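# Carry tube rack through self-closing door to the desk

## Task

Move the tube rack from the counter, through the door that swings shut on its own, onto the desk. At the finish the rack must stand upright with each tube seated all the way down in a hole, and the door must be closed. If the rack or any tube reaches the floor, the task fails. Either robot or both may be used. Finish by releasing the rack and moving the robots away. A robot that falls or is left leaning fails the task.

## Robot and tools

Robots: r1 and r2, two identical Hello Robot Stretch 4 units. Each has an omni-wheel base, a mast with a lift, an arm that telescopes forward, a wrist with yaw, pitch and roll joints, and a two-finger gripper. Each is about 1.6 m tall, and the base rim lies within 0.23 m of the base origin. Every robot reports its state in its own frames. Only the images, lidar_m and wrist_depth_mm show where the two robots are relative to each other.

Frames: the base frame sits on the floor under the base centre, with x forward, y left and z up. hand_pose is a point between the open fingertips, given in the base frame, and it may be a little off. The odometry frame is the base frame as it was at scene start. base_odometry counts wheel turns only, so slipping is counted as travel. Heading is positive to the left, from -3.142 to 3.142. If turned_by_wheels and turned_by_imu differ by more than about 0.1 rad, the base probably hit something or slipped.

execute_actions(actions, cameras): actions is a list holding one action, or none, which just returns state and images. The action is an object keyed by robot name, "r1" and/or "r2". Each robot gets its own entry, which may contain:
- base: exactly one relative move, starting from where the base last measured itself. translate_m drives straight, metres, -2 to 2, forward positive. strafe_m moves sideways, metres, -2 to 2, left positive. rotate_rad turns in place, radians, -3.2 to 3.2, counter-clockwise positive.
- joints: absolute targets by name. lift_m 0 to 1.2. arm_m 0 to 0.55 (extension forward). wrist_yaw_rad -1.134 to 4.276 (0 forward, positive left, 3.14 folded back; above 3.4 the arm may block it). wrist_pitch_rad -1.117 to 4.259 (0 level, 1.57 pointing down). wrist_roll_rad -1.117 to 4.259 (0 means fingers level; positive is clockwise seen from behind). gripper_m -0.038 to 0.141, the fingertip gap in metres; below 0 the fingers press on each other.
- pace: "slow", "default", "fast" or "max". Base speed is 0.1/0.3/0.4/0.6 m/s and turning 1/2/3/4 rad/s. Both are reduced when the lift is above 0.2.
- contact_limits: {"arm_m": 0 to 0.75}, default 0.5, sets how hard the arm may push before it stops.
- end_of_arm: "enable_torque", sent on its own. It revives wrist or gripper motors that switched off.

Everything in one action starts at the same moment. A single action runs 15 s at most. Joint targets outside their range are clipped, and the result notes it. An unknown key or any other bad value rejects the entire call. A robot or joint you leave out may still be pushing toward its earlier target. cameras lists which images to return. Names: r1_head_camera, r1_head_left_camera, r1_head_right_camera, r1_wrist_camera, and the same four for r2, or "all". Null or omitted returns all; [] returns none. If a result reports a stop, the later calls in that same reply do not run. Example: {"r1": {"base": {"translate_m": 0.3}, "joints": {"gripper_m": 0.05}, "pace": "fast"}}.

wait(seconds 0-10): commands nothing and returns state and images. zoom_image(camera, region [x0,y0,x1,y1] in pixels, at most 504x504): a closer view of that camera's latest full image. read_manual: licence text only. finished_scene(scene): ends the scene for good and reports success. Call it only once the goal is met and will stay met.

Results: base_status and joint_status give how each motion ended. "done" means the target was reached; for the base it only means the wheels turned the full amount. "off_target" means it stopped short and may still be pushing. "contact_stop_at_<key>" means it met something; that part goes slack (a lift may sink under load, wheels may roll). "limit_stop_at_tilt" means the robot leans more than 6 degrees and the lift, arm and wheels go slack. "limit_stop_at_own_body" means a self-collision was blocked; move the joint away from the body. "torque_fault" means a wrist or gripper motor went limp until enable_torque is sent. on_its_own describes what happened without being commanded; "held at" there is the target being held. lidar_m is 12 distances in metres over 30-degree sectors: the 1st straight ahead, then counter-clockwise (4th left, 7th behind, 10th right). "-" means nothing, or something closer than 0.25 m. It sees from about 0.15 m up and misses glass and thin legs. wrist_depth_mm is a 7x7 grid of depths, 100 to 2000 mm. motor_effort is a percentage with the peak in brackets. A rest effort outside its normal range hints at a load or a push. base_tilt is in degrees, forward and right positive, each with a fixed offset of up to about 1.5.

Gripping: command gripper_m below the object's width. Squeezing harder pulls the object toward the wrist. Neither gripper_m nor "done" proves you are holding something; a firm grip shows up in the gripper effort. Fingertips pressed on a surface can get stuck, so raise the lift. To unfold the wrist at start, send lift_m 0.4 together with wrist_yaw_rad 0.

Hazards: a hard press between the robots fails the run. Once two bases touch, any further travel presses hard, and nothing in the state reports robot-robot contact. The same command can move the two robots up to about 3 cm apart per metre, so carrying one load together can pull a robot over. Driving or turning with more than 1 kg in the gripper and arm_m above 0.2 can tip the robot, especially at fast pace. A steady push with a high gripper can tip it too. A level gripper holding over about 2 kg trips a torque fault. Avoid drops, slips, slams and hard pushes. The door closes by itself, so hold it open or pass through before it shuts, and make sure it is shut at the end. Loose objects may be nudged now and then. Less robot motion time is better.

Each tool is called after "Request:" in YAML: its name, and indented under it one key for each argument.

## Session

Request:
execute_actions:
  actions: []

Scene clock: 0.00 s.
r1.base_odometry: x=+0.000 y=+0.000 heading=+0.000 (m, m, rad; r1's odometry frame)
r1.turned_by_wheels: +0.000 (rad since the last result)
r1.turned_by_imu: +0.000 (rad since the last result)
r1.base_tilt: forward=+0.4 right=+0.2 (deg)
r1.lidar_m: 0.83 0.89 0.67 0.64 0.68 0.99 1.73 1.85 2.46 1.42 1.14 0.87
r1.base_status: not commanded
r1.joint_positions: lift_m=+0.139 arm_m=+0.000 wrist_yaw_rad=+3.103 wrist_pitch_rad=-0.014 wrist_roll_rad=+0.018 gripper_m=+0.057
r1.joint_status: not commanded
r1.motor_effort: lift_m=+21 arm_m=+0 wrist_yaw_rad=-1 wrist_pitch_rad=-4 wrist_roll_rad=+0 gripper_m=-3 wheel_0=+0 wheel_1=-1 wheel_2=+1 (%)
r1.hand_pose: x=-0.1145 y=+0.0985 z=+0.3210 quat_wxyz=(+0.019, +0.007, +0.009, +1.000) (m; r1's base frame)
r1.wrist_depth_mm: - 137 1808 1756 1756 1182 809 / - 129 1808 1756 1808 1160 809 / - 135 219 1808 1808 1205 820 / 131 140 1756 1756 1808 1160 798 / 1756 1808 1756 1808 1756 1160 798 / 1008 1025 904 1025 204 1008 798 / 723 691 768 108 750 750 741
r2.base_odometry: x=+0.000 y=+0.000 heading=+0.000 (m, m, rad; r2's odometry frame)
r2.turned_by_wheels: +0.000 (rad since the last result)
r2.turned_by_imu: +0.000 (rad since the last result)
r2.base_tilt: forward=+0.0 right=+0.3 (deg)
r2.lidar_m: 0.72 0.69 0.76 1.18 1.46 2.40 1.91 1.89 1.00 0.80 0.78 0.88
r2.base_status: not commanded
r2.joint_positions: lift_m=+0.251 arm_m=+0.002 wrist_yaw_rad=+3.154 wrist_pitch_rad=+0.001 wrist_roll_rad=+0.011 gripper_m=+0.057
r2.joint_status: not commanded
r2.motor_effort: lift_m=+22 arm_m=-1 wrist_yaw_rad=+1 wrist_pitch_rad=-10 wrist_roll_rad=+0 gripper_m=-5 wheel_0=+0 wheel_1=+0 wheel_2=+1 (%)
r2.hand_pose: x=-0.1168 y=+0.0838 z=+0.4292 quat_wxyz=(-0.006, +0.000, +0.005, +1.000) (m; r2's base frame)
r2.wrist_depth_mm: - 135 - - - - - / - 120 176 - - - - / - 121 167 - - - - / 107 136 243 - - - - / 223 1756 - - - - - / 1397 1537 196 1499 200 1464 1397 / 1008 991 1060 111 1042 1008 991
pictures: r1_head_camera, r1_head_left_camera, r1_head_right_camera, r1_wrist_camera, r2_head_camera, r2_head_left_camera, r2_head_right_camera, r2_wrist_camera
Images, in order (width x height): r1_head_camera 420x560, r1_head_left_camera 420x672, r1_head_right_camera 420x672, r1_wrist_camera 616x392, r2_head_camera 420x560, r2_head_left_camera 420x672, r2_head_right_camera 420x672, r2_wrist_camera 616x392.

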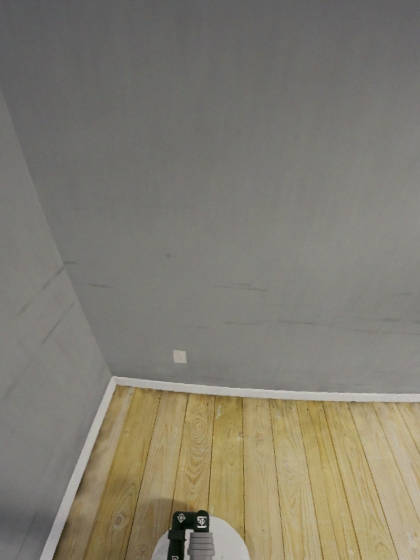

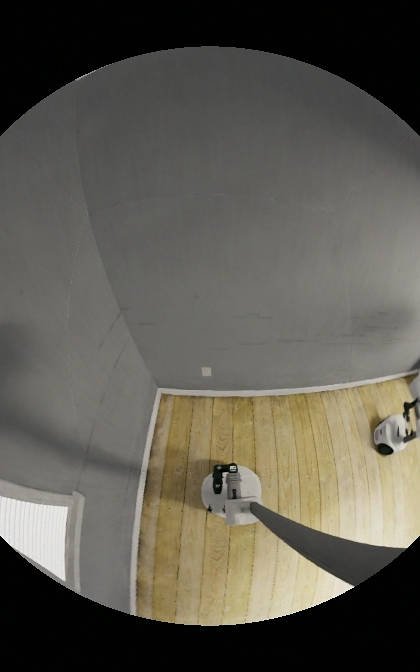

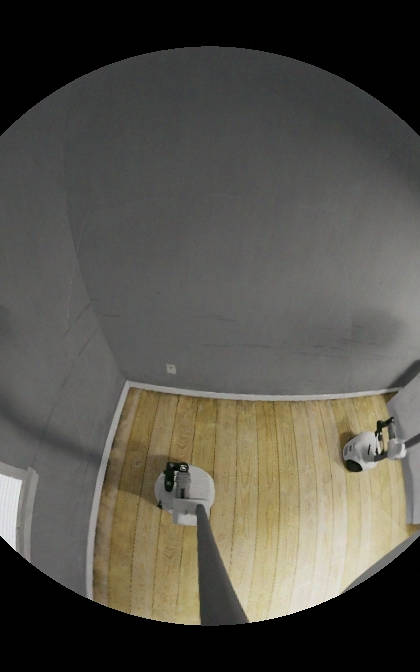

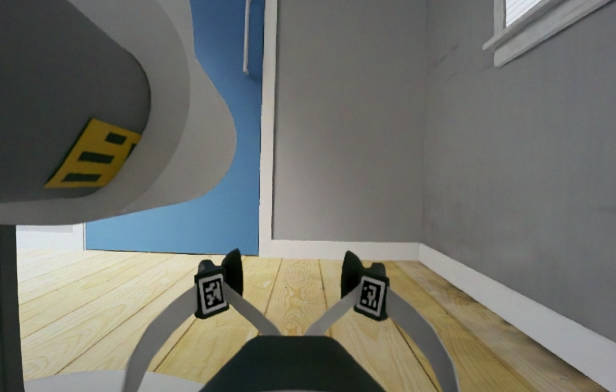

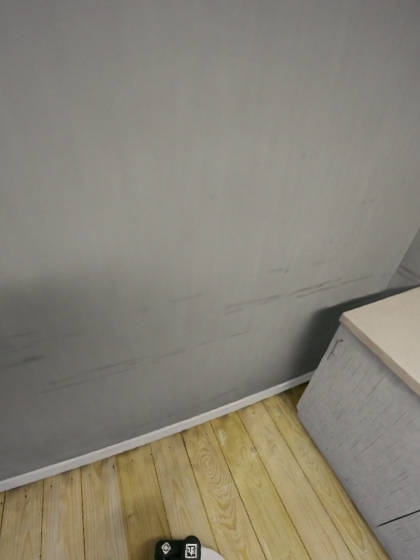

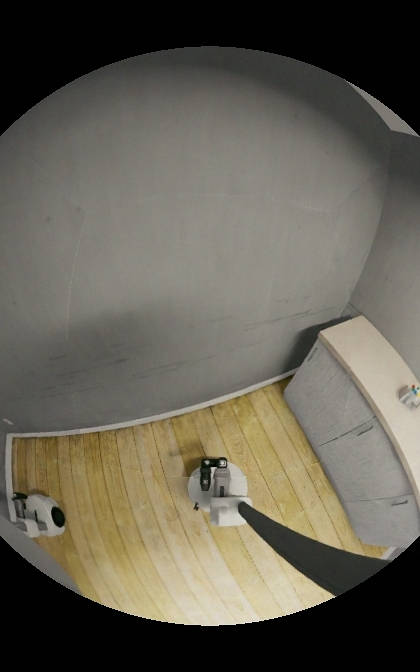

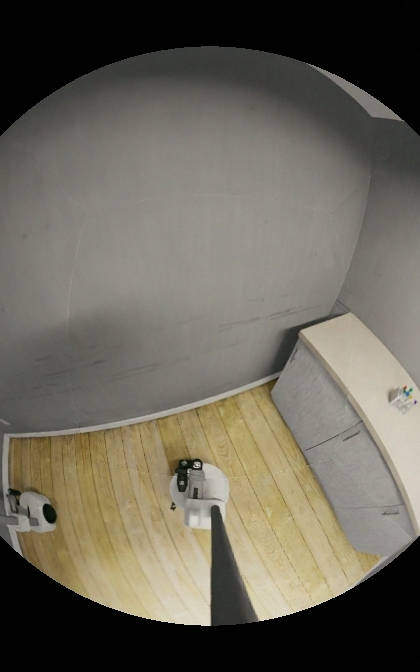

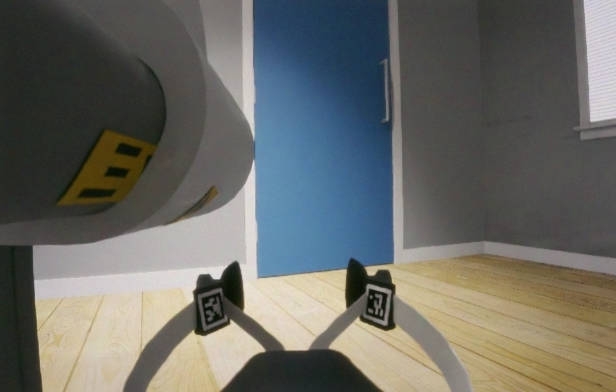

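Request:
execute_actions:
  actions:
    - {"r1":{"base":{"translate_m":-0.75},"joints":{"lift_m":0.8,"wrist_yaw_rad":0,"gripper_m":0.12},"pace":"fast"},"r2":{"base":{"rotate_rad":-1.2},"joints":{"lift_m":0.85,"wrist_yaw_rad":0,"gripper_m":0.14}}}
  cameras: ["r2_head_camera","r2_wrist_camera"]

Request:
execute_actions:
  actions:
    - {"r1":{"base":{"strafe_m":-0.45},"pace":"fast"}}
  cameras: []

Request:
execute_actions:
  actions:
    - {"r1":{"base":{"rotate_rad":2.92},"pace":"fast"},"r2":{"joints":{"arm_m":0.25}}}
  cameras: ["r1_head_camera","r1_wrist_camera","r2_wrist_camera"]

Scene clock: 3.83 s.
r1.base_odometry: x=-0.750 y=+0.000 heading=+0.000 (m, m, rad; r1's odometry frame)
r1.turned_by_wheels: +0.000 (rad since the last result)
r1.turned_by_imu: +0.004 (rad since the last result)
r1.base_tilt: forward=+0.4 right=+0.3 (deg)
r1.lidar_m: 1.59 0.95 0.70 0.66 0.74 1.01 0.98 1.03 1.53 2.37 1.58 1.61
r1.base_status: done
r1.joint_positions: lift_m=+0.800 arm_m=+0.000 wrist_yaw_rad=+0.000 wrist_pitch_rad=-0.014 wrist_roll_rad=+0.018 gripper_m=+0.120
r1.joint_status: all done
r1.motor_effort: lift_m=+23(25) arm_m=+0(0) wrist_yaw_rad=-1(5) wrist_pitch_rad=-4(5) wrist_roll_rad=+1(1) gripper_m=+0(4) wheel_0=-1(8) wheel_1=+1(9) wheel_2=-2(14) (%)
r1.hand_pose: x=+0.4589 y=-0.0873 z=+0.9821 quat_wxyz=(+1.000, +0.009, -0.007, +0.000) (m; r1's base frame)
r1.wrist_depth_mm: 1025 1336 1336 1336 1308 1308 1336 / 1042 1366 1336 1366 1336 1308 1336 / 1060 1366 1366 1336 1336 1308 1336 / 1060 1397 1366 1336 1336 1336 1336 / 1060 1397 1397 1397 1366 1336 1336 / 1060 1336 1366 1366 220 1336 1308 / 1060 1397 1366 108 1366 1336 1366
r2.base_odometry: x=+0.000 y=+0.000 heading=-1.199 (m, m, rad; r2's odometry frame)
r2.turned_by_wheels: -1.199 (rad since the last result)
r2.turned_by_imu: -1.214 (rad since the last result)
r2.base_tilt: forward=+0.0 right=+0.3 (deg)
r2.lidar_m: 0.79 0.84 0.73 0.68 0.72 0.99 2.32 1.58 1.97 1.90 1.20 0.83
r2.base_status: done
r2.joint_positions: lift_m=+0.850 arm_m=+0.002 wrist_yaw_rad=+0.000 wrist_pitch_rad=+0.001 wrist_roll_rad=+0.011 gripper_m=+0.140
r2.joint_status: all done
r2.motor_effort: lift_m=+27(29) arm_m=-1(1) wrist_yaw_rad=-1(6) wrist_pitch_rad=-7(9) wrist_roll_rad=+0(1) gripper_m=+1(4) wheel_0=+4(7) wheel_1=+3(10) wheel_2=+1(6) (%)
r2.hand_pose: x=+0.4613 y=-0.0873 z=+1.0275 quat_wxyz=(+1.000, +0.005, +0.000, +0.000) (m; r2's base frame)
r2.wrist_depth_mm: 1138 1118 1160 1160 1205 1205 1205 / 1138 1118 1160 1182 1205 1205 1205 / 1138 1160 1182 1160 1182 1229 1229 / 1138 1160 1182 1182 1182 1205 1205 / 1098 1060 1060 798 1008 946 917 / 569 209 585 585 585 597 615 / 580 580 585 111 603 609 621
pictures: r2_head_camera, r2_wrist_camera
Images, in order (width x height): r2_head_camera 420x560, r2_wrist_camera 616x392.

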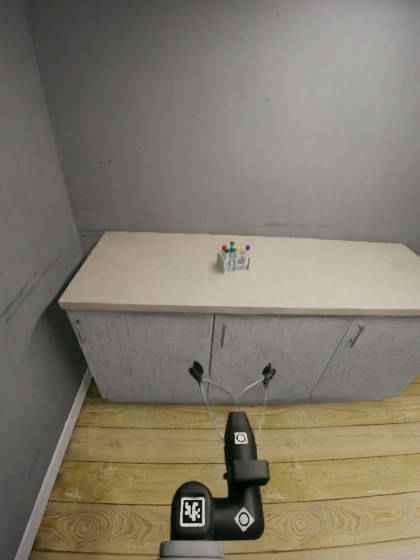

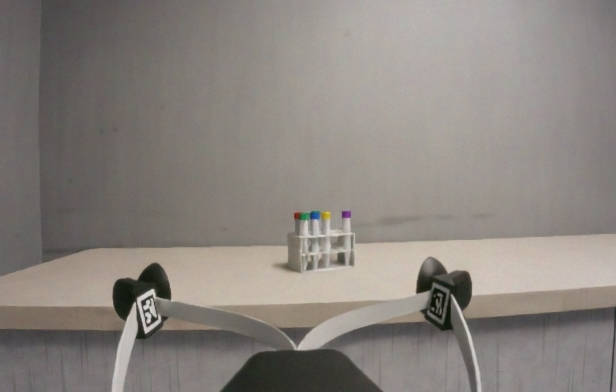

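Scene clock: 6.23 s.
r1.base_odometry: x=-0.750 y=-0.450 heading=+0.000 (m, m, rad; r1's odometry frame)
r1.turned_by_wheels: +0.000 (rad since the last result)
r1.turned_by_imu: +0.003 (rad since the last result)
r1.base_tilt: forward=+0.5 right=+0.3 (deg)
r1.lidar_m: 1.54 1.56 1.16 1.14 1.26 1.04 1.02 1.07 1.56 1.92 1.18 1.58
r1.base_status: done
r1.joint_positions: lift_m=+0.800 arm_m=+0.000 wrist_yaw_rad=+0.000 wrist_pitch_rad=-0.014 wrist_roll_rad=+0.018 gripper_m=+0.120
r1.joint_status: not commanded
r1.motor_effort: lift_m=+22(23) arm_m=+0(0) wrist_yaw_rad=-1(1) wrist_pitch_rad=-6(5) wrist_roll_rad=+0(1) gripper_m=-1(0) wheel_0=+2(11) wheel_1=+3(9) wheel_2=+0(2) (%)
r1.hand_pose: x=+0.4589 y=-0.0874 z=+0.9821 quat_wxyz=(+1.000, +0.009, -0.007, +0.000) (m; r1's base frame)
r1.wrist_depth_mm: 1336 1308 1308 1281 1281 1281 1255 / 1336 1366 1308 1308 1281 1255 1255 / 1366 1336 1336 1336 1308 1336 1281 / 1397 1336 1336 1281 1308 1281 1281 / 1397 1336 1366 1336 1308 1308 1281 / 1336 1366 1397 1336 220 1281 1281 / 1397 1366 1366 108 1336 1308 1336
r2.base_odometry: x=+0.000 y=+0.000 heading=-1.199 (m, m, rad; r2's odometry frame)
r2.turned_by_wheels: +0.000 (rad since the last result)
r2.turned_by_imu: +0.000 (rad since the last result)
r2.base_tilt: forward=+0.0 right=+0.3 (deg)
r2.lidar_m: 0.77 0.83 0.73 0.69 0.71 0.99 2.32 1.16 1.32 1.90 1.17 0.81
r2.base_status: not commanded
r2.joint_positions: lift_m=+0.850 arm_m=+0.002 wrist_yaw_rad=+0.000 wrist_pitch_rad=+0.001 wrist_roll_rad=+0.011 gripper_m=+0.140
r2.joint_status: not commanded
r2.motor_effort: lift_m=+27(27) arm_m=-1(1) wrist_yaw_rad=-1(1) wrist_pitch_rad=-8(7) wrist_roll_rad=+0(0) gripper_m=-2(4) wheel_0=+4(5) wheel_1=+3(3) wheel_2=+2(1) (%)
r2.hand_pose: x=+0.4613 y=-0.0873 z=+1.0275 quat_wxyz=(+1.000, +0.005, +0.000, +0.000) (m; r2's base frame)
r2.wrist_depth_mm: 1138 1160 1182 1160 1205 1182 1229 / 1138 1138 1160 1160 1182 1205 1205 / 1138 1160 1182 1182 1205 1205 1229 / 1118 1160 1160 1182 1205 1205 1205 / 1078 1078 1042 820 1008 976 931 / 574 209 591 574 585 591 615 / 569 580 591 111 603 603 621
pictures: none
No camera images: the call's "cameras" was empty. Leave "cameras" out to get every camera's image.

Scene clock: 8.83 s.
r1.base_odometry: x=-0.750 y=-0.450 heading=+2.920 (m, m, rad; r1's odometry frame)
r1.turned_by_wheels: +2.920 (rad since the last result)
r1.turned_by_imu: +2.927 (rad since the last result)
r1.base_tilt: forward=+0.4 right=+0.3 (deg)
r1.lidar_m: 1.00 1.00 1.29 1.95 1.19 1.20 1.54 1.59 1.25 1.11 1.13 1.10
r1.base_status: done
r1.joint_positions: lift_m=+0.800 arm_m=+0.000 wrist_yaw_rad=+0.000 wrist_pitch_rad=-0.014 wrist_roll_rad=+0.018 gripper_m=+0.120
r1.joint_status: not commanded
r1.motor_effort: lift_m=+22(23) arm_m=+0(0) wrist_yaw_rad=-1(1) wrist_pitch_rad=-4(3) wrist_roll_rad=+1(1) gripper_m=+1(1) wheel_0=-1(9) wheel_1=+1(3) wheel_2=-1(9) (%)
r1.hand_pose: x=+0.4589 y=-0.0874 z=+0.9821 quat_wxyz=(+1.000, +0.009, -0.007, +0.000) (m; r1's base frame)
r1.wrist_depth_mm: 715 750 778 809 842 878 917 / 723 759 778 798 842 878 917 / 732 759 778 809 842 878 931 / 732 759 778 809 866 891 946 / 741 759 788 831 854 891 931 / 741 759 788 820 220 904 931 / 741 778 798 108 878 904 960
r2.base_odometry: x=+0.000 y=+0.000 heading=-1.199 (m, m, rad; r2's odometry frame)
r2.turned_by_wheels: +0.000 (rad since the last result)
r2.turned_by_imu: +0.000 (rad since the last result)
r2.base_tilt: forward=+0.0 right=+0.3 (deg)
r2.lidar_m: 0.78 0.84 0.73 0.70 0.72 1.01 2.32 1.22 1.31 1.90 1.15 0.84
r2.base_status: not commanded
r2.joint_positions: lift_m=+0.850 arm_m=+0.249 wrist_yaw_rad=+0.000 wrist_pitch_rad=+0.001 wrist_roll_rad=+0.011 gripper_m=+0.140
r2.joint_status: all done
r2.motor_effort: lift_m=+27(27) arm_m=+6(2) wrist_yaw_rad=+0(2) wrist_pitch_rad=-8(8) wrist_roll_rad=+0(0) gripper_m=+0(1) wheel_0=+4(4) wheel_1=+3(3) wheel_2=+2(1) (%)
r2.hand_pose: x=+0.7084 y=-0.0874 z=+1.0275 quat_wxyz=(+1.000, +0.005, +0.000, +0.000) (m; r2's base frame)
r2.wrist_depth_mm: 904 904 931 931 960 960 976 / 891 917 917 931 960 946 960 / 917 917 917 931 960 960 976 / 904 917 931 946 946 960 991 / 904 917 946 569 842 960 904 / 535 210 544 539 445 466 500 / 370 364 392 111 382 349 355
pictures: r1_head_camera, r1_wrist_camera, r2_wrist_camera
Images, in order (width x height): r1_head_camera 420x560, r1_wrist_camera 616x392, r2_wrist_camera 616x392.

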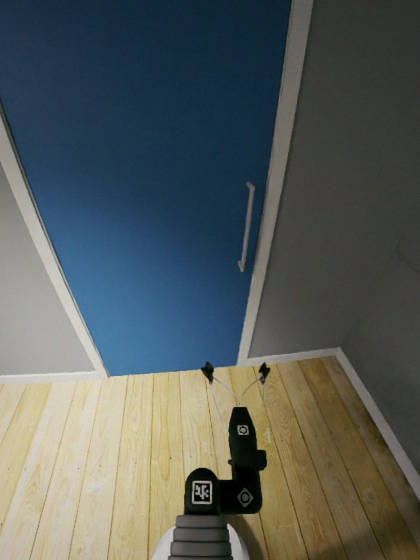

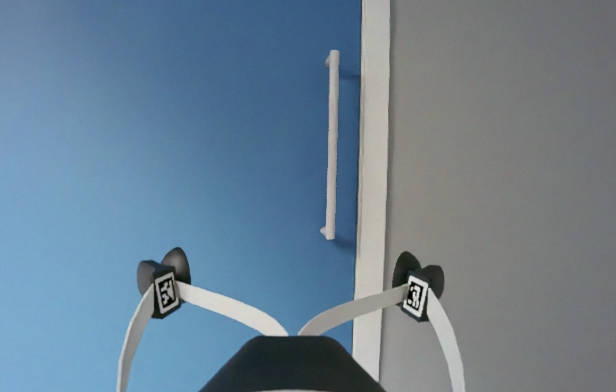

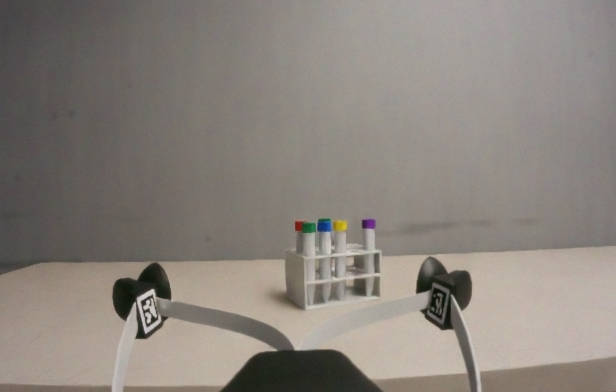

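Request:
execute_actions:
  actions:
    - {"r1":{"base":{"strafe_m":-0.08},"joints":{"arm_m":0.45,"lift_m":0.85,"gripper_m":0.09}},"r2":{"base":{"strafe_m":-0.425}}}
  cameras: []

Request:
execute_actions:
  actions:
    - {"r2":{"base":{"rotate_rad":0.35},"joints":{"arm_m":0.45,"lift_m":0.79}}}
  cameras: ["r1_wrist_camera","r2_wrist_camera"]

Scene clock: 12.03 s.
r1.base_odometry: x=-0.733 y=-0.372 heading=+2.920 (m, m, rad; r1's odometry frame)
r1.turned_by_wheels: +0.000 (rad since the last result)
r1.turned_by_imu: +0.001 (rad since the last result)
r1.base_tilt: forward=+0.4 right=+0.3 (deg)
r1.lidar_m: 0.98 1.03 1.30 2.01 1.07 1.73 1.55 1.56 1.17 1.05 1.07 1.12
r1.base_status: done
r1.joint_positions: lift_m=+0.850 arm_m=+0.448 wrist_yaw_rad=+0.000 wrist_pitch_rad=-0.014 wrist_roll_rad=+0.018 gripper_m=+0.090
r1.joint_status: all done
r1.motor_effort: lift_m=+23(25) arm_m=+9(8) wrist_yaw_rad=+0(1) wrist_pitch_rad=-5(5) wrist_roll_rad=+1(0) gripper_m=-2(1) wheel_0=+1(9) wheel_1=+0(7) wheel_2=-1(2) (%)
r1.hand_pose: x=+0.9078 y=-0.0874 z=+1.0321 quat_wxyz=(+1.000, +0.009, -0.007, +0.000) (m; r1's base frame)
r1.wrist_depth_mm: 342 351 366 382 387 413 433 / 342 355 370 384 387 418 433 / 343 357 370 389 389 421 436 / 345 357 375 389 392 427 439 / 349 362 375 392 394 427 445 / 349 362 375 387 204 433 449 / 351 364 375 108 397 436 452
r2.base_odometry: x=-0.396 y=-0.154 heading=-1.199 (m, m, rad; r2's odometry frame)
r2.turned_by_wheels: +0.000 (rad since the last result)
r2.turned_by_imu: +0.000 (rad since the last result)
r2.base_tilt: forward=+0.0 right=+0.3 (deg)
r2.lidar_m: 0.79 0.81 1.16 1.12 1.18 1.59 1.16 1.06 1.55 1.47 1.16 0.85
r2.base_status: done
r2.joint_positions: lift_m=+0.850 arm_m=+0.249 wrist_yaw_rad=+0.000 wrist_pitch_rad=+0.001 wrist_roll_rad=+0.011 gripper_m=+0.140
r2.joint_status: not commanded
r2.motor_effort: lift_m=+26(27) arm_m=+5(6) wrist_yaw_rad=+0(1) wrist_pitch_rad=-9(8) wrist_roll_rad=-1(0) gripper_m=-2(2) wheel_0=+3(10) wheel_1=-3(10) wheel_2=+0(1) (%)
r2.hand_pose: x=+0.7084 y=-0.0874 z=+1.0276 quat_wxyz=(+1.000, +0.005, +0.000, +0.000) (m; r2's base frame)
r2.wrist_depth_mm: 904 917 931 946 946 960 976 / 917 917 931 946 960 976 960 / 904 917 931 946 960 960 960 / 904 917 931 946 946 976 991 / 549 878 917 931 960 960 904 / 530 209 544 539 445 466 504 / 370 366 392 111 384 351 357
pictures: none
No camera images: the call's "cameras" was empty. Leave "cameras" out to get every camera's image.

Scene clock: 13.73 s.
r1.base_odometry: x=-0.733 y=-0.372 heading=+2.920 (m, m, rad; r1's odometry frame)
r1.turned_by_wheels: +0.000 (rad since the last result)
r1.turned_by_imu: +0.000 (rad since the last result)
r1.base_tilt: forward=+0.4 right=+0.3 (deg)
r1.lidar_m: 0.98 0.99 1.31 2.02 1.06 1.72 1.54 1.58 1.14 1.04 1.04 1.10
r1.base_status: not commanded
r1.joint_positions: lift_m=+0.850 arm_m=+0.448 wrist_yaw_rad=+0.000 wrist_pitch_rad=-0.014 wrist_roll_rad=+0.018 gripper_m=+0.090
r1.joint_status: not commanded
r1.motor_effort: lift_m=+23(23) arm_m=+9(9) wrist_yaw_rad=-1(1) wrist_pitch_rad=-4(6) wrist_roll_rad=+1(0) gripper_m=+1(1) wheel_0=+1(1) wheel_1=+0(0) wheel_2=-1(1) (%)
r1.hand_pose: x=+0.9078 y=-0.0874 z=+1.0321 quat_wxyz=(+1.000, +0.009, -0.007, +0.000) (m; r1's base frame)
r1.wrist_depth_mm: 338 349 364 382 384 415 430 / 343 353 368 384 389 415 433 / 342 357 370 384 389 418 439 / 345 359 373 389 394 424 442 / 347 359 375 389 394 427 445 / 353 359 377 387 205 427 449 / 353 364 377 108 399 436 452
r2.base_odometry: x=-0.396 y=-0.154 heading=-0.849 (m, m, rad; r2's odometry frame)
r2.turned_by_wheels: +0.350 (rad since the last result)
r2.turned_by_imu: +0.354 (rad since the last result)
r2.base_tilt: forward=+0.1 right=+0.3 (deg)
r2.lidar_m: 0.80 0.99 1.13 1.11 1.38 2.31 1.09 1.65 1.45 1.47 0.89 0.79
r2.base_status: done
r2.joint_positions: lift_m=+0.790 arm_m=+0.449 wrist_yaw_rad=+0.000 wrist_pitch_rad=+0.001 wrist_roll_rad=+0.011 gripper_m=+0.140
r2.joint_status: all done
r2.motor_effort: lift_m=+15(24) arm_m=+5(6) wrist_yaw_rad=-1(2) wrist_pitch_rad=-7(7) wrist_roll_rad=+0(0) gripper_m=+0(0) wheel_0=-3(12) wheel_1=-1(8) wheel_2=+1(6) (%)
r2.hand_pose: x=+0.9084 y=-0.0874 z=+0.9685 quat_wxyz=(+1.000, +0.005, +0.000, +0.000) (m; r2's base frame)
r2.wrist_depth_mm: 960 917 842 778 732 683 647 / 991 917 842 788 741 691 654 / 976 917 842 778 741 691 661 / 976 931 854 768 732 691 654 / 683 691 683 389 554 627 603 / 351 210 359 355 294 304 329 / 243 239 257 111 250 229 232
pictures: r1_wrist_camera, r2_wrist_camera
Images, in order (width x height): r1_wrist_camera 616x392, r2_wrist_camera 616x392.

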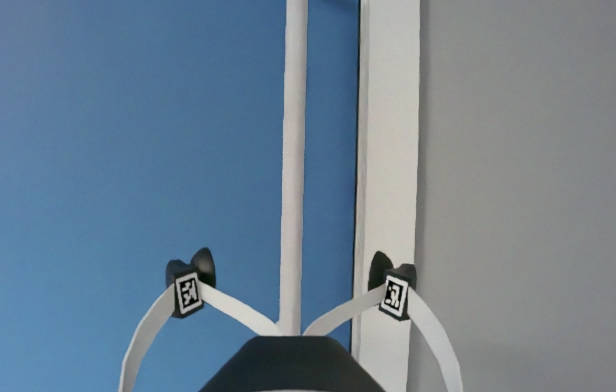

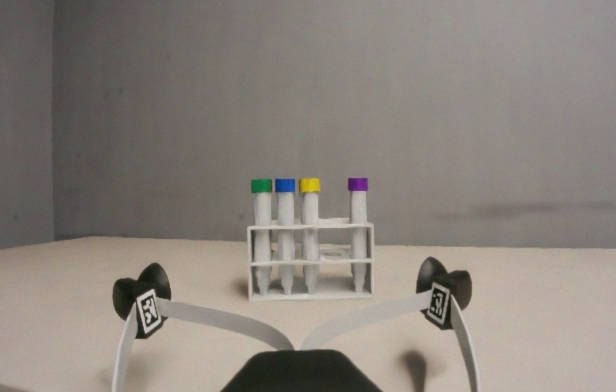

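Request:
execute_actions:
  actions:
    - {"r1":{"base":{"translate_m":0.03},"joints":{"arm_m":0.545,"lift_m":0.87}},"r2":{"base":{"strafe_m":-0.016},"joints":{"arm_m":0.53}}}
  cameras: []

Request:
execute_actions:
  actions:
    - {"r1":{"joints":{"gripper_m":-0.02}},"r2":{"base":{"translate_m":0.09},"pace":"slow"}}
  cameras: ["r1_wrist_camera","r2_wrist_camera"]

Request:
execute_actions:
  actions:
    - {"r1":{"base":{"translate_m":-0.3}},"r2":{"joints":{"gripper_m":0.065}}}
  cameras: ["r1_head_left_camera","r2_wrist_camera"]

Scene clock: 15.77 s.
r1.base_odometry: x=-0.762 y=-0.365 heading=+2.920 (m, m, rad; r1's odometry frame)
r1.turned_by_wheels: +0.000 (rad since the last result)
r1.turned_by_imu: +0.001 (rad since the last result)
r1.base_tilt: forward=+0.4 right=+0.2 (deg)
r1.lidar_m: 0.93 0.98 1.29 2.01 1.07 1.75 1.57 1.59 1.18 1.04 1.05 1.07
r1.base_status: done
r1.joint_positions: lift_m=+0.870 arm_m=+0.543 wrist_yaw_rad=+0.000 wrist_pitch_rad=-0.014 wrist_roll_rad=+0.018 gripper_m=+0.090
r1.joint_status: all done
r1.motor_effort: lift_m=+23(24) arm_m=+9(9) wrist_yaw_rad=+0(0) wrist_pitch_rad=-5(5) wrist_roll_rad=+1(1) gripper_m=-1(2) wheel_0=+1(5) wheel_1=+2(6) wheel_2=+1(10) (%)
r1.hand_pose: x=+1.0028 y=-0.0874 z=+1.0521 quat_wxyz=(+1.000, +0.009, -0.007, +0.000) (m; r1's base frame)
r1.wrist_depth_mm: 230 239 249 255 264 282 293 / 232 239 251 256 267 282 294 / 234 242 251 257 268 283 297 / 236 244 254 259 270 286 298 / 237 245 255 262 268 289 301 / 238 245 255 204 204 293 303 / 239 246 256 108 270 296 304
r2.base_odometry: x=-0.408 y=-0.165 heading=-0.850 (m, m, rad; r2's odometry frame)
r2.turned_by_wheels: +0.000 (rad since the last result)
r2.turned_by_imu: +0.000 (rad since the last result)
r2.base_tilt: forward=+0.1 right=+0.3 (deg)
r2.lidar_m: 0.81 0.98 1.14 1.14 1.42 2.31 1.09 1.64 1.43 1.46 0.89 0.79
r2.base_status: done
r2.joint_positions: lift_m=+0.790 arm_m=+0.529 wrist_yaw_rad=+0.000 wrist_pitch_rad=+0.001 wrist_roll_rad=+0.011 gripper_m=+0.140
r2.joint_status: all done
r2.motor_effort: lift_m=+15(15) arm_m=+6(5) wrist_yaw_rad=-1(0) wrist_pitch_rad=-8(7) wrist_roll_rad=+0(0) gripper_m=-4(2) wheel_0=+2(8) wheel_1=-3(10) wheel_2=+0(1) (%)
r2.hand_pose: x=+0.9884 y=-0.0874 z=+0.9685 quat_wxyz=(+1.000, +0.005, +0.000, +0.000) (m; r2's base frame)
r2.wrist_depth_mm: 878 820 759 699 661 609 585 / 904 831 759 707 661 615 585 / 891 820 759 715 661 621 585 / 891 831 768 691 661 621 580 / 699 683 312 343 549 615 580 / 353 209 300 315 293 306 329 / 242 237 257 111 250 230 232
pictures: none
No camera images: the call's "cameras" was empty. Leave "cameras" out to get every camera's image.

Scene clock: 17.93 s.
r1.base_odometry: x=-0.762 y=-0.365 heading=+2.921 (m, m, rad; r1's odometry frame)
r1.turned_by_wheels: +0.000 (rad since the last result)
r1.turned_by_imu: +0.001 (rad since the last result)
r1.base_tilt: forward=+0.4 right=+0.2 (deg)
r1.lidar_m: 0.92 0.97 1.26 2.02 1.19 1.72 1.56 1.61 1.14 1.03 1.05 1.09
r1.base_status: not commanded
r1.joint_positions: lift_m=+0.870 arm_m=+0.544 wrist_yaw_rad=+0.005 wrist_pitch_rad=-0.014 wrist_roll_rad=+0.018 gripper_m=-0.020
r1.joint_status: all done
r1.on_its_own: wrist_yaw_rad is at rest, and its effort (-15) is outside its rest range (-13 to +13)
r1.motor_effort: lift_m=+23(23) arm_m=+3(9) wrist_yaw_rad=-15(15) wrist_pitch_rad=-5(5) wrist_roll_rad=+1(1) gripper_m=-18(18) wheel_0=+0(1) wheel_1=+1(2) wheel_2=+4(4) (%)
r1.hand_pose: x=+1.0043 y=-0.0860 z=+1.0521 quat_wxyz=(+1.000, +0.009, -0.007, +0.003) (m; r1's base frame)
r1.wrist_depth_mm: 229 237 246 251 262 277 287 / 231 239 250 253 263 279 289 / 232 240 250 255 266 282 291 / 235 242 250 257 268 283 296 / 235 244 252 206 270 285 297 / 237 244 188 196 187 289 298 / 238 243 254 108 267 290 300
r2.base_odometry: x=-0.348 y=-0.232 heading=-0.849 (m, m, rad; r2's odometry frame)
r2.turned_by_wheels: +0.001 (rad since the last result)
r2.turned_by_imu: +0.001 (rad since the last result)
r2.base_tilt: forward=+0.0 right=+0.3 (deg)
r2.lidar_m: 0.73 0.87 1.10 1.11 1.38 2.40 1.18 1.66 1.48 1.49 0.78 0.69
r2.base_status: done
r2.joint_positions: lift_m=+0.790 arm_m=+0.529 wrist_yaw_rad=+0.000 wrist_pitch_rad=+0.001 wrist_roll_rad=+0.011 gripper_m=+0.140
r2.joint_status: not commanded
r2.motor_effort: lift_m=+15(15) arm_m=+5(5) wrist_yaw_rad=-1(1) wrist_pitch_rad=-7(10) wrist_roll_rad=+0(0) gripper_m=+2(1) wheel_0=+5(7) wheel_1=+4(7) wheel_2=-2(7) (%)
r2.hand_pose: x=+0.9884 y=-0.0874 z=+0.9685 quat_wxyz=(+1.000, +0.005, +0.000, +0.000) (m; r2's base frame)
r2.wrist_depth_mm: 778 715 661 615 574 535 508 / 778 715 661 615 574 539 512 / 788 732 668 621 580 544 512 / 788 723 213 603 564 544 517 / 683 691 215 267 221 539 521 / 353 209 213 217 211 304 329 / 244 238 218 111 232 230 232
pictures: r1_wrist_camera, r2_wrist_camera
Images, in order (width x height): r1_wrist_camera 616x392, r2_wrist_camera 616x392.

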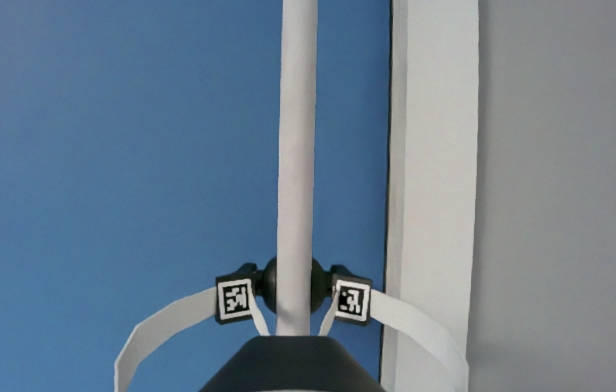

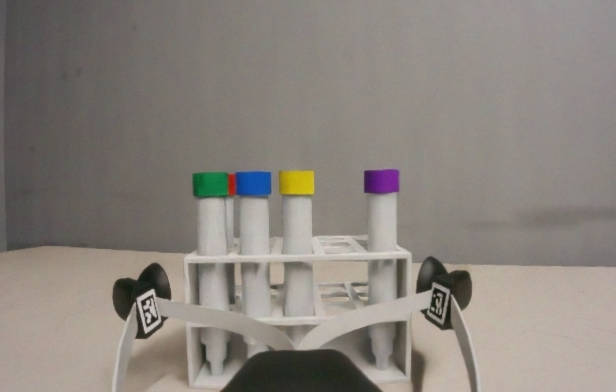

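Scene clock: 20.40 s.
r1.base_odometry: x=-0.469 y=-0.431 heading=+2.920 (m, m, rad; r1's odometry frame)
r1.turned_by_wheels: +0.000 (rad since the last result)
r1.turned_by_imu: +0.001 (rad since the last result)
r1.base_tilt: forward=+0.4 right=+0.2 (deg)
r1.lidar_m: 1.25 1.29 1.66 1.03 1.05 1.42 1.28 1.30 1.22 1.08 1.09 1.41
r1.base_status: done
r1.joint_positions: lift_m=+0.870 arm_m=+0.545 wrist_yaw_rad=+0.000 wrist_pitch_rad=-0.014 wrist_roll_rad=+0.018 gripper_m=-0.020
r1.joint_status: not commanded
r1.motor_effort: lift_m=+23(23) arm_m=+2(3) wrist_yaw_rad=-1(16) wrist_pitch_rad=-4(5) wrist_roll_rad=+1(1) gripper_m=-13(20) wheel_0=-2(9) wheel_1=-3(10) wheel_2=+1(14) (%)
r1.hand_pose: x=+1.0040 y=-0.0873 z=+1.0522 quat_wxyz=(+1.000, +0.009, -0.007, +0.000) (m; r1's base frame)
r1.wrist_depth_mm: 488 508 530 549 574 597 621 / 496 512 530 549 580 597 621 / 496 517 539 554 580 603 627 / 504 521 544 559 585 615 640 / 504 521 539 559 591 621 640 / 508 521 186 205 569 621 647 / 508 521 544 108 591 634 654
r2.base_odometry: x=-0.348 y=-0.232 heading=-0.849 (m, m, rad; r2's odometry frame)
r2.turned_by_wheels: +0.000 (rad since the last result)
r2.turned_by_imu: +0.000 (rad since the last result)
r2.base_tilt: forward=+0.1 right=+0.3 (deg)
r2.lidar_m: 0.72 0.88 1.09 1.12 1.37 1.10 1.07 1.66 1.49 1.51 0.80 0.72
r2.base_status: not commanded
r2.joint_positions: lift_m=+0.790 arm_m=+0.529 wrist_yaw_rad=+0.000 wrist_pitch_rad=+0.001 wrist_roll_rad=+0.011 gripper_m=+0.065
r2.joint_status: all done
r2.motor_effort: lift_m=+15(15) arm_m=+5(5) wrist_yaw_rad=-2(0) wrist_pitch_rad=-8(8) wrist_roll_rad=+0(0) gripper_m=-21(25) wheel_0=+5(5) wheel_1=+4(4) wheel_2=-2(2) (%)
r2.hand_pose: x=+0.9884 y=-0.0874 z=+0.9685 quat_wxyz=(+1.000, +0.005, +0.000, +0.000) (m; r2's base frame)
r2.wrist_depth_mm: 778 723 668 615 574 530 508 / 788 732 661 615 574 539 508 / 788 741 668 621 580 544 517 / 778 723 195 603 564 544 517 / 683 683 196 200 205 539 517 / 353 182 196 200 198 185 330 / 227 237 195 111 200 229 232
pictures: r1_head_left_camera, r2_wrist_camera
Images, in order (width x height): r1_head_left_camera 420x672, r2_wrist_camera 616x392.

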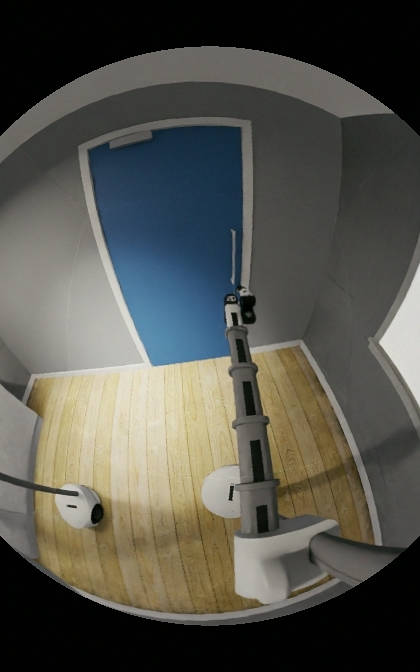

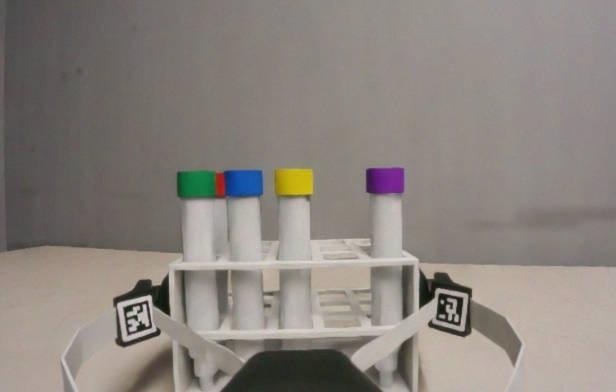

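The handle slipped out. I'll regrip deeper and harder, then pull slowly.

Request:
execute_actions:
  actions:
    - {"r1":{"base":{"translate_m":0.312},"joints":{"gripper_m":0.08}},"r2":{"joints":{"lift_m":0.84},"pace":"slow"}}
  cameras: []

Request:
execute_actions:
  actions:
    - {"r1":{"joints":{"gripper_m":-0.036}},"r2":{"base":{"rotate_rad":-0.3},"joints":{"arm_m":0.3},"pace":"slow"}}
  cameras: ["r1_wrist_camera"]

Request:
execute_actions:
  actions:
    - {"r1":{"base":{"translate_m":-0.25},"pace":"slow"},"r2":{"base":{"strafe_m":0.68},"joints":{"arm_m":0}}}
  cameras: ["r1_head_left_camera","r2_wrist_camera"]

Scene clock: 23.47 s.
r1.base_odometry: x=-0.773 y=-0.363 heading=+2.920 (m, m, rad; r1's odometry frame)
r1.turned_by_wheels: +0.000 (rad since the last result)
r1.turned_by_imu: +0.000 (rad since the last result)
r1.base_tilt: forward=+0.4 right=+0.2 (deg)
r1.lidar_m: 0.93 0.94 1.24 2.01 1.16 1.76 1.57 1.60 1.15 1.02 1.03 1.06
r1.base_status: done
r1.joint_positions: lift_m=+0.870 arm_m=+0.545 wrist_yaw_rad=-0.001 wrist_pitch_rad=-0.014 wrist_roll_rad=+0.018 gripper_m=+0.080
r1.joint_status: all done
r1.motor_effort: lift_m=+23(23) arm_m=+2(2) wrist_yaw_rad=+4(4) wrist_pitch_rad=-5(6) wrist_roll_rad=+0(0) gripper_m=-2(10) wheel_0=+5(8) wheel_1=+3(7) wheel_2=-4(9) (%)
r1.hand_pose: x=+1.0038 y=-0.0878 z=+1.0522 quat_wxyz=(+1.000, +0.009, -0.007, -0.001) (m; r1's base frame)
r1.wrist_depth_mm: 220 227 237 242 253 268 278 / 221 229 238 244 254 268 279 / 223 230 241 247 257 271 283 / 225 232 243 247 258 273 286 / 225 234 244 250 254 277 287 / 228 232 243 250 203 278 287 / 229 236 244 108 258 283 291
r2.base_odometry: x=-0.348 y=-0.232 heading=-0.849 (m, m, rad; r2's odometry frame)
r2.turned_by_wheels: +0.000 (rad since the last result)
r2.turned_by_imu: +0.000 (rad since the last result)
r2.base_tilt: forward=+0.1 right=+0.3 (deg)
r2.lidar_m: 0.71 0.89 1.11 1.12 1.35 2.39 1.18 1.67 1.49 1.51 0.79 0.71
r2.base_status: not commanded
r2.joint_positions: lift_m=+0.839 arm_m=+0.529 wrist_yaw_rad=+0.000 wrist_pitch_rad=+0.002 wrist_roll_rad=+0.011 gripper_m=+0.065
r2.joint_status: all done
r2.motor_effort: lift_m=+28(28) arm_m=+5(5) wrist_yaw_rad=+1(2) wrist_pitch_rad=-12(14) wrist_roll_rad=+0(1) gripper_m=-20(21) wheel_0=+5(5) wheel_1=+4(4) wheel_2=-2(2) (%)
r2.hand_pose: x=+0.9884 y=-0.0874 z=+1.0171 quat_wxyz=(+1.000, +0.005, +0.001, +0.000) (m; r2's base frame)
r2.wrist_depth_mm: 778 723 661 621 574 539 512 / 788 715 668 609 574 535 512 / 788 723 668 615 585 539 508 / 788 723 195 609 564 549 517 / 798 723 196 201 205 549 517 / 500 181 196 200 198 184 469 / 324 338 195 111 201 325 338
pictures: none
No camera images: the call's "cameras" was empty. Leave "cameras" out to get every camera's image.

Scene clock: 27.03 s.
r1.base_odometry: x=-0.774 y=-0.363 heading=+2.921 (m, m, rad; r1's odometry frame)
r1.turned_by_wheels: +0.000 (rad since the last result)
r1.turned_by_imu: +0.001 (rad since the last result)
r1.base_tilt: forward=+0.5 right=+0.2 (deg)
r1.lidar_m: 0.93 0.97 1.26 2.02 1.16 1.78 1.59 1.61 1.14 1.02 1.05 1.06
r1.base_status: not commanded
r1.joint_positions: lift_m=+0.870 arm_m=+0.545 wrist_yaw_rad=+0.003 wrist_pitch_rad=-0.014 wrist_roll_rad=+0.018 gripper_m=-0.036
r1.joint_status: all done
r1.motor_effort: lift_m=+23(23) arm_m=+2(3) wrist_yaw_rad=-10(20) wrist_pitch_rad=-5(6) wrist_roll_rad=+1(1) gripper_m=-18(19) wheel_0=+2(8) wheel_1=+1(5) wheel_2=+2(4) (%)
r1.hand_pose: x=+1.0042 y=-0.0864 z=+1.0522 quat_wxyz=(+1.000, +0.009, -0.007, +0.002) (m; r1's base frame)
r1.wrist_depth_mm: 218 226 236 240 251 251 274 / 220 228 237 241 252 252 276 / 222 229 238 243 253 268 278 / 223 231 240 246 255 271 281 / 224 232 240 214 257 273 283 / 226 232 186 186 184 274 285 / 228 231 242 108 256 277 289
r2.base_odometry: x=-0.348 y=-0.232 heading=-1.148 (m, m, rad; r2's odometry frame)
r2.turned_by_wheels: -0.299 (rad since the last result)
r2.turned_by_imu: -0.303 (rad since the last result)
r2.base_tilt: forward=+0.1 right=+0.3 (deg)
r2.lidar_m: 0.70 0.73 1.04 1.10 1.16 1.67 1.23 1.17 1.55 1.48 1.00 0.71
r2.base_status: done
r2.joint_positions: lift_m=+0.839 arm_m=+0.301 wrist_yaw_rad=+0.000 wrist_pitch_rad=+0.002 wrist_roll_rad=+0.011 gripper_m=+0.065
r2.joint_status: all done
r2.motor_effort: lift_m=+28(28) arm_m=-6(12) wrist_yaw_rad=-1(0) wrist_pitch_rad=-13(11) wrist_roll_rad=+0(0) gripper_m=-23(22) wheel_0=+3(6) wheel_1=+3(6) wheel_2=+2(6) (%)
r2.hand_pose: x=+0.7604 y=-0.0874 z=+1.0170 quat_wxyz=(+1.000, +0.005, +0.001, +0.000) (m; r2's base frame)
r2.wrist_depth_mm: 788 788 788 798 798 798 788 / 788 798 788 788 798 788 798 / 809 788 798 798 809 798 798 / 798 798 196 798 788 798 798 / 798 798 195 202 206 798 798 / 500 182 196 200 198 185 469 / 322 340 195 111 201 324 340
pictures: r1_wrist_camera
Images, in order (width x height): r1_wrist_camera 616x392.

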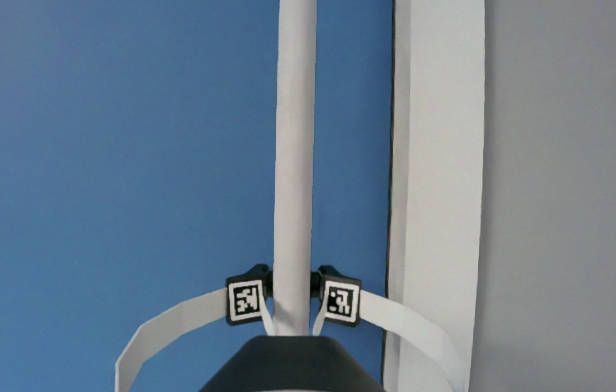

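Scene clock: 30.80 s.
r1.base_odometry: x=-0.530 y=-0.417 heading=+2.923 (m, m, rad; r1's odometry frame)
r1.turned_by_wheels: +0.002 (rad since the last result)
r1.turned_by_imu: +0.001 (rad since the last result)
r1.base_tilt: forward=+0.5 right=+0.2 (deg)
r1.lidar_m: 0.96 1.11 1.55 2.00 1.34 1.33 1.32 1.36 1.21 1.05 1.08 1.31
r1.base_status: done
r1.joint_positions: lift_m=+0.870 arm_m=+0.545 wrist_yaw_rad=+0.016 wrist_pitch_rad=-0.014 wrist_roll_rad=+0.018 gripper_m=-0.036
r1.joint_status: not commanded
r1.on_its_own: wrist_yaw_rad is at rest, and its effort (-46) is outside its rest range (-13 to +13)
r1.motor_effort: lift_m=+23(23) arm_m=+0(2) wrist_yaw_rad=-46(47) wrist_pitch_rad=-4(5) wrist_roll_rad=+0(0) gripper_m=-21(21) wheel_0=+7(9) wheel_1=+1(12) wheel_2=+19(24) (%)
r1.hand_pose: x=+1.0058 y=-0.0828 z=+1.0521 quat_wxyz=(+1.000, +0.009, -0.007, +0.008) (m; r1's base frame)
r1.wrist_depth_mm: 271 262 251 238 236 517 539 / 272 263 252 241 237 521 535 / 273 264 254 241 238 525 544 / 276 265 256 242 240 535 544 / 277 267 257 244 241 535 554 / 281 270 185 188 239 535 554 / 281 268 262 108 243 539 564
r2.base_odometry: x=+0.272 y=+0.047 heading=-1.148 (m, m, rad; r2's odometry frame)
r2.turned_by_wheels: +0.000 (rad since the last result)
r2.turned_by_imu: +0.001 (rad since the last result)
r2.base_tilt: forward=+0.0 right=+0.3 (deg)
r2.lidar_m: 0.41 0.59 0.44 0.40 0.45 0.62 2.12 1.33 1.95 2.17 1.01 0.77
r2.base_status: done
r2.joint_positions: lift_m=+0.840 arm_m=+0.003 wrist_yaw_rad=+0.000 wrist_pitch_rad=+0.003 wrist_roll_rad=+0.011 gripper_m=+0.065
r2.joint_status: all done
joint sent to its limit — the command would take r2.arm_m past its lower limit, so that joint was sent only as far as its limit.
r2.motor_effort: lift_m=+26(28) arm_m=-6(9) wrist_yaw_rad=+3(0) wrist_pitch_rad=-12(12) wrist_roll_rad=+0(1) gripper_m=-21(21) wheel_0=-2(12) wheel_1=+1(11) wheel_2=+0(0) (%)
r2.hand_pose: x=+0.4621 y=-0.0874 z=+1.0170 quat_wxyz=(+1.000, +0.005, +0.001, +0.000) (m; r2's base frame)
r2.wrist_depth_mm: 723 1078 1118 1118 1098 1098 1098 / 732 1060 1118 1118 1078 1118 1138 / 741 1098 1118 1118 1118 1118 1098 / 732 1078 195 1118 1138 1118 1098 / 732 991 196 202 206 891 866 / 691 182 196 201 198 185 521 / 661 535 195 111 201 535 530
pictures: r1_head_left_camera, r2_wrist_camera
Images, in order (width x height): r1_head_left_camera 420x672, r2_wrist_camera 616x392.

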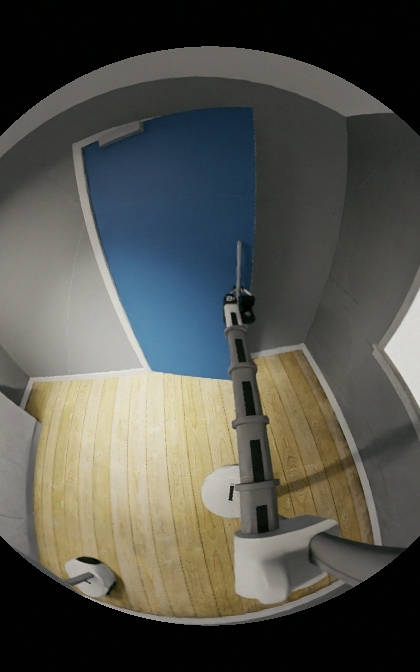

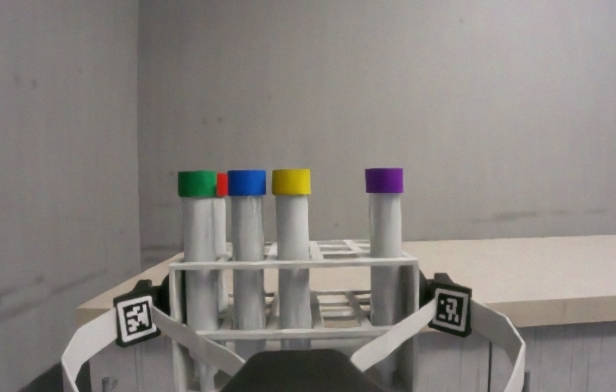

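Request:
execute_actions:
  actions:
    - {"r1":{"joints":{"arm_m":0.45,"wrist_yaw_rad":-0.1},"base":{"strafe_m":0.075}},"r2":{"base":{"translate_m":-1.8}}}
  cameras: []

Request:
execute_actions:
  actions:
    - {"r1":{"joints":{"arm_m":0.365,"wrist_yaw_rad":-0.23},"base":{"strafe_m":0.085}}}
  cameras: []

Request:
execute_actions:
  actions:
    - {"r1":{"joints":{"arm_m":0.295,"wrist_yaw_rad":-0.36},"base":{"strafe_m":0.095}},"r2":{"base":{"rotate_rad":-1.25},"pace":"slow"}}
  cameras: ["r2_head_camera"]

Scene clock: 38.93 s.
r1.base_odometry: x=-0.547 y=-0.490 heading=+2.920 (m, m, rad; r1's odometry frame)
r1.turned_by_wheels: -0.003 (rad since the last result)
r1.turned_by_imu: +0.055 (rad since the last result)
r1.base_tilt: forward=+0.5 right=+0.3 (deg)
r1.lidar_m: 0.81 1.08 1.60 1.93 2.00 1.48 0.71 0.70 0.87 1.13 1.17 1.28
r1.base_status: done
r1.joint_positions: lift_m=+0.870 arm_m=+0.452 wrist_yaw_rad=-0.108 wrist_pitch_rad=-0.014 wrist_roll_rad=+0.018 gripper_m=-0.036
r1.joint_status: all done
r1.on_its_own: wrist_yaw_rad is at rest, and its effort (+24) is outside its rest range (-13 to +13)
r1.motor_effort: lift_m=+23(23) arm_m=-12(23) wrist_yaw_rad=+24(79) wrist_pitch_rad=-4(6) wrist_roll_rad=+2(1) gripper_m=-19(25) wheel_0=-18(28) wheel_1=-9(10) wheel_2=-8(23) (%)
r1.hand_pose: x=+0.9004 y=-0.1181 z=+1.0522 quat_wxyz=(+0.998, +0.008, -0.008, -0.054) (m; r1's base frame)
r1.wrist_depth_mm: 281 267 253 240 229 668 691 / 283 268 254 241 229 661 715 / 286 271 255 242 230 668 715 / 287 272 256 245 232 683 723 / 289 273 259 211 232 676 723 / 290 276 185 189 186 699 732 / 294 274 264 108 236 691 741
r2.base_odometry: x=-0.466 y=+1.689 heading=-1.149 (m, m, rad; r2's odometry frame)
r2.turned_by_wheels: -0.001 (rad since the last result)
r2.turned_by_imu: +0.002 (rad since the last result)
r2.base_tilt: forward=+0.0 right=+0.3 (deg)
r2.lidar_m: 0.43 0.70 0.52 0.48 0.54 0.59 0.56 0.61 0.84 1.55 0.83 2.62
r2.base_status: done
r2.joint_positions: lift_m=+0.840 arm_m=+0.003 wrist_yaw_rad=+0.000 wrist_pitch_rad=+0.003 wrist_roll_rad=+0.011 gripper_m=+0.065
r2.joint_status: not commanded
r2.motor_effort: lift_m=+26(27) arm_m=-6(5) wrist_yaw_rad=-1(1) wrist_pitch_rad=-12(14) wrist_roll_rad=+0(0) gripper_m=-21(21) wheel_0=-4(7) wheel_1=-3(7) wheel_2=-2(9) (%)
r2.hand_pose: x=+0.4621 y=-0.0874 z=+1.0170 quat_wxyz=(+1.000, +0.005, +0.001, +0.000) (m; r2's base frame)
r2.wrist_depth_mm: 831 1229 - - - - - / 842 1205 - - - - - / 854 1229 - - - - - / 842 1229 196 - - - - / 831 1229 197 198 207 - - / 831 182 196 199 199 185 - / 768 1160 195 111 201 - -
pictures: none
No camera images: the call's "cameras" was empty. Leave "cameras" out to get every camera's image.

Scene clock: 40.73 s.
r1.base_odometry: x=-0.566 y=-0.573 heading=+2.917 (m, m, rad; r1's odometry frame)
r1.turned_by_wheels: -0.003 (rad since the last result)
r1.turned_by_imu: -0.008 (rad since the last result)
r1.base_tilt: forward=+0.4 right=+0.2 (deg)
r1.lidar_m: 0.74 1.03 1.62 1.83 1.86 1.47 1.35 0.71 0.88 1.19 1.23 0.80
r1.base_status: done
r1.joint_positions: lift_m=+0.870 arm_m=+0.366 wrist_yaw_rad=-0.238 wrist_pitch_rad=-0.014 wrist_roll_rad=+0.017 gripper_m=-0.036
r1.joint_status: all done
r1.on_its_own: wrist_yaw_rad is at rest, and its effort (+23) is outside its rest range (-13 to +13)
r1.motor_effort: lift_m=+21(23) arm_m=-8(21) wrist_yaw_rad=+23(39) wrist_pitch_rad=-5(12) wrist_roll_rad=+3(3) gripper_m=-18(24) wheel_0=-19(23) wheel_1=-8(8) wheel_2=-8(11) (%)
r1.hand_pose: x=+0.7970 y=-0.1530 z=+1.0524 quat_wxyz=(+0.993, +0.008, -0.008, -0.119) (m; r1's base frame)
r1.wrist_depth_mm: 289 273 258 241 235 854 976 / 290 276 259 241 236 866 976 / 291 274 262 244 236 878 991 / 293 278 263 245 238 878 1008 / 296 279 264 204 239 891 1025 / 297 282 186 187 185 891 1008 / 300 282 267 108 241 917 1025
r2.base_odometry: x=-0.466 y=+1.689 heading=-1.149 (m, m, rad; r2's odometry frame)
r2.turned_by_wheels: +0.000 (rad since the last result)
r2.turned_by_imu: +0.000 (rad since the last result)
r2.base_tilt: forward=+0.0 right=+0.3 (deg)
r2.lidar_m: 0.41 0.71 0.50 0.49 0.52 0.58 0.57 0.61 0.82 1.57 0.90 0.98
r2.base_status: not commanded
r2.joint_positions: lift_m=+0.840 arm_m=+0.003 wrist_yaw_rad=+0.000 wrist_pitch_rad=+0.003 wrist_roll_rad=+0.011 gripper_m=+0.065
r2.joint_status: not commanded
r2.motor_effort: lift_m=+26(26) arm_m=-6(6) wrist_yaw_rad=-1(1) wrist_pitch_rad=-15(12) wrist_roll_rad=+0(1) gripper_m=-22(20) wheel_0=-4(4) wheel_1=-3(3) wheel_2=-2(2) (%)
r2.hand_pose: x=+0.4621 y=-0.0874 z=+1.0170 quat_wxyz=(+1.000, +0.005, +0.001, +0.000) (m; r2's base frame)
r2.wrist_depth_mm: 831 1205 - - - - - / 842 1205 - - - - - / 842 1205 - - - - - / 854 1229 196 - - - - / 842 1205 197 200 206 - - / 820 182 195 200 199 185 - / 759 1160 195 111 201 - -
pictures: none
No camera images: the call's "cameras" was empty. Leave "cameras" out to get every camera's image.

Scene clock: 43.27 s.
r1.base_odometry: x=-0.587 y=-0.665 heading=+2.915 (m, m, rad; r1's odometry frame)
r1.turned_by_wheels: -0.003 (rad since the last result)
r1.turned_by_imu: +0.026 (rad since the last result)
r1.base_tilt: forward=+0.4 right=+0.2 (deg)
r1.lidar_m: 0.69 1.12 1.68 1.75 1.80 1.46 1.33 0.98 0.73 1.28 1.32 0.62
r1.base_status: done
r1.joint_positions: lift_m=+0.870 arm_m=+0.296 wrist_yaw_rad=-0.369 wrist_pitch_rad=-0.014 wrist_roll_rad=+0.018 gripper_m=-0.036
r1.joint_status: all done
r1.on_its_own: wrist_yaw_rad is at rest, and its effort (+26) is outside its rest range (-13 to +13)
r1.motor_effort: lift_m=+21(21) arm_m=-8(20) wrist_yaw_rad=+26(52) wrist_pitch_rad=-4(9) wrist_roll_rad=+1(2) gripper_m=-17(22) wheel_0=-17(24) wheel_1=-6(11) wheel_2=-10(13) (%)
r1.hand_pose: x=+0.7047 y=-0.1856 z=+1.0522 quat_wxyz=(+0.983, +0.007, -0.008, -0.183) (m; r1's base frame)
r1.wrist_depth_mm: 296 274 256 241 228 1118 1118 / 296 276 258 242 229 1098 1098 / 297 278 259 244 230 1118 1118 / 298 281 260 245 231 1118 1118 / 298 281 263 210 232 1138 1118 / 303 282 185 188 186 1160 1098 / 306 283 267 108 234 1182 1098
r2.base_odometry: x=-0.466 y=+1.689 heading=-2.398 (m, m, rad; r2's odometry frame)
r2.turned_by_wheels: -1.249 (rad since the last result)
r2.turned_by_imu: -1.265 (rad since the last result)
r2.base_tilt: forward=+0.1 right=+0.3 (deg)
r2.lidar_m: 0.40 0.94 2.55 0.90 0.58 0.49 0.50 0.63 0.54 0.57 0.70 1.32
r2.base_status: done
r2.joint_positions: lift_m=+0.840 arm_m=+0.003 wrist_yaw_rad=+0.000 wrist_pitch_rad=+0.003 wrist_roll_rad=+0.011 gripper_m=+0.065
r2.joint_status: not commanded
r2.motor_effort: lift_m=+26(26) arm_m=-6(5) wrist_yaw_rad=-1(2) wrist_pitch_rad=-14(14) wrist_roll_rad=+0(0) gripper_m=-25(23) wheel_0=+5(7) wheel_1=+4(7) wheel_2=+3(7) (%)
r2.hand_pose: x=+0.4621 y=-0.0874 z=+1.0170 quat_wxyz=(+1.000, +0.005, +0.001, +0.000) (m; r2's base frame)
r2.wrist_depth_mm: 683 - - - 1708 1618 1499 / 699 - - - 1708 1618 1499 / 676 - - - 1756 1618 1576 / 691 - 195 1464 1756 1661 1576 / 723 - 195 199 206 1618 1537 / 715 182 195 199 200 184 1537 / 676 - 195 111 202 1661 1618
pictures: r2_head_camera
Images, in order (width x height): r2_head_camera 420x560.

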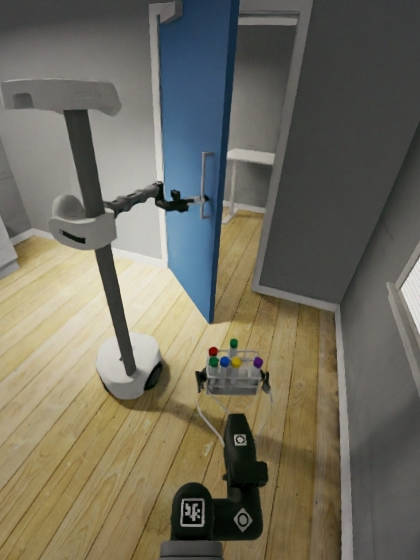

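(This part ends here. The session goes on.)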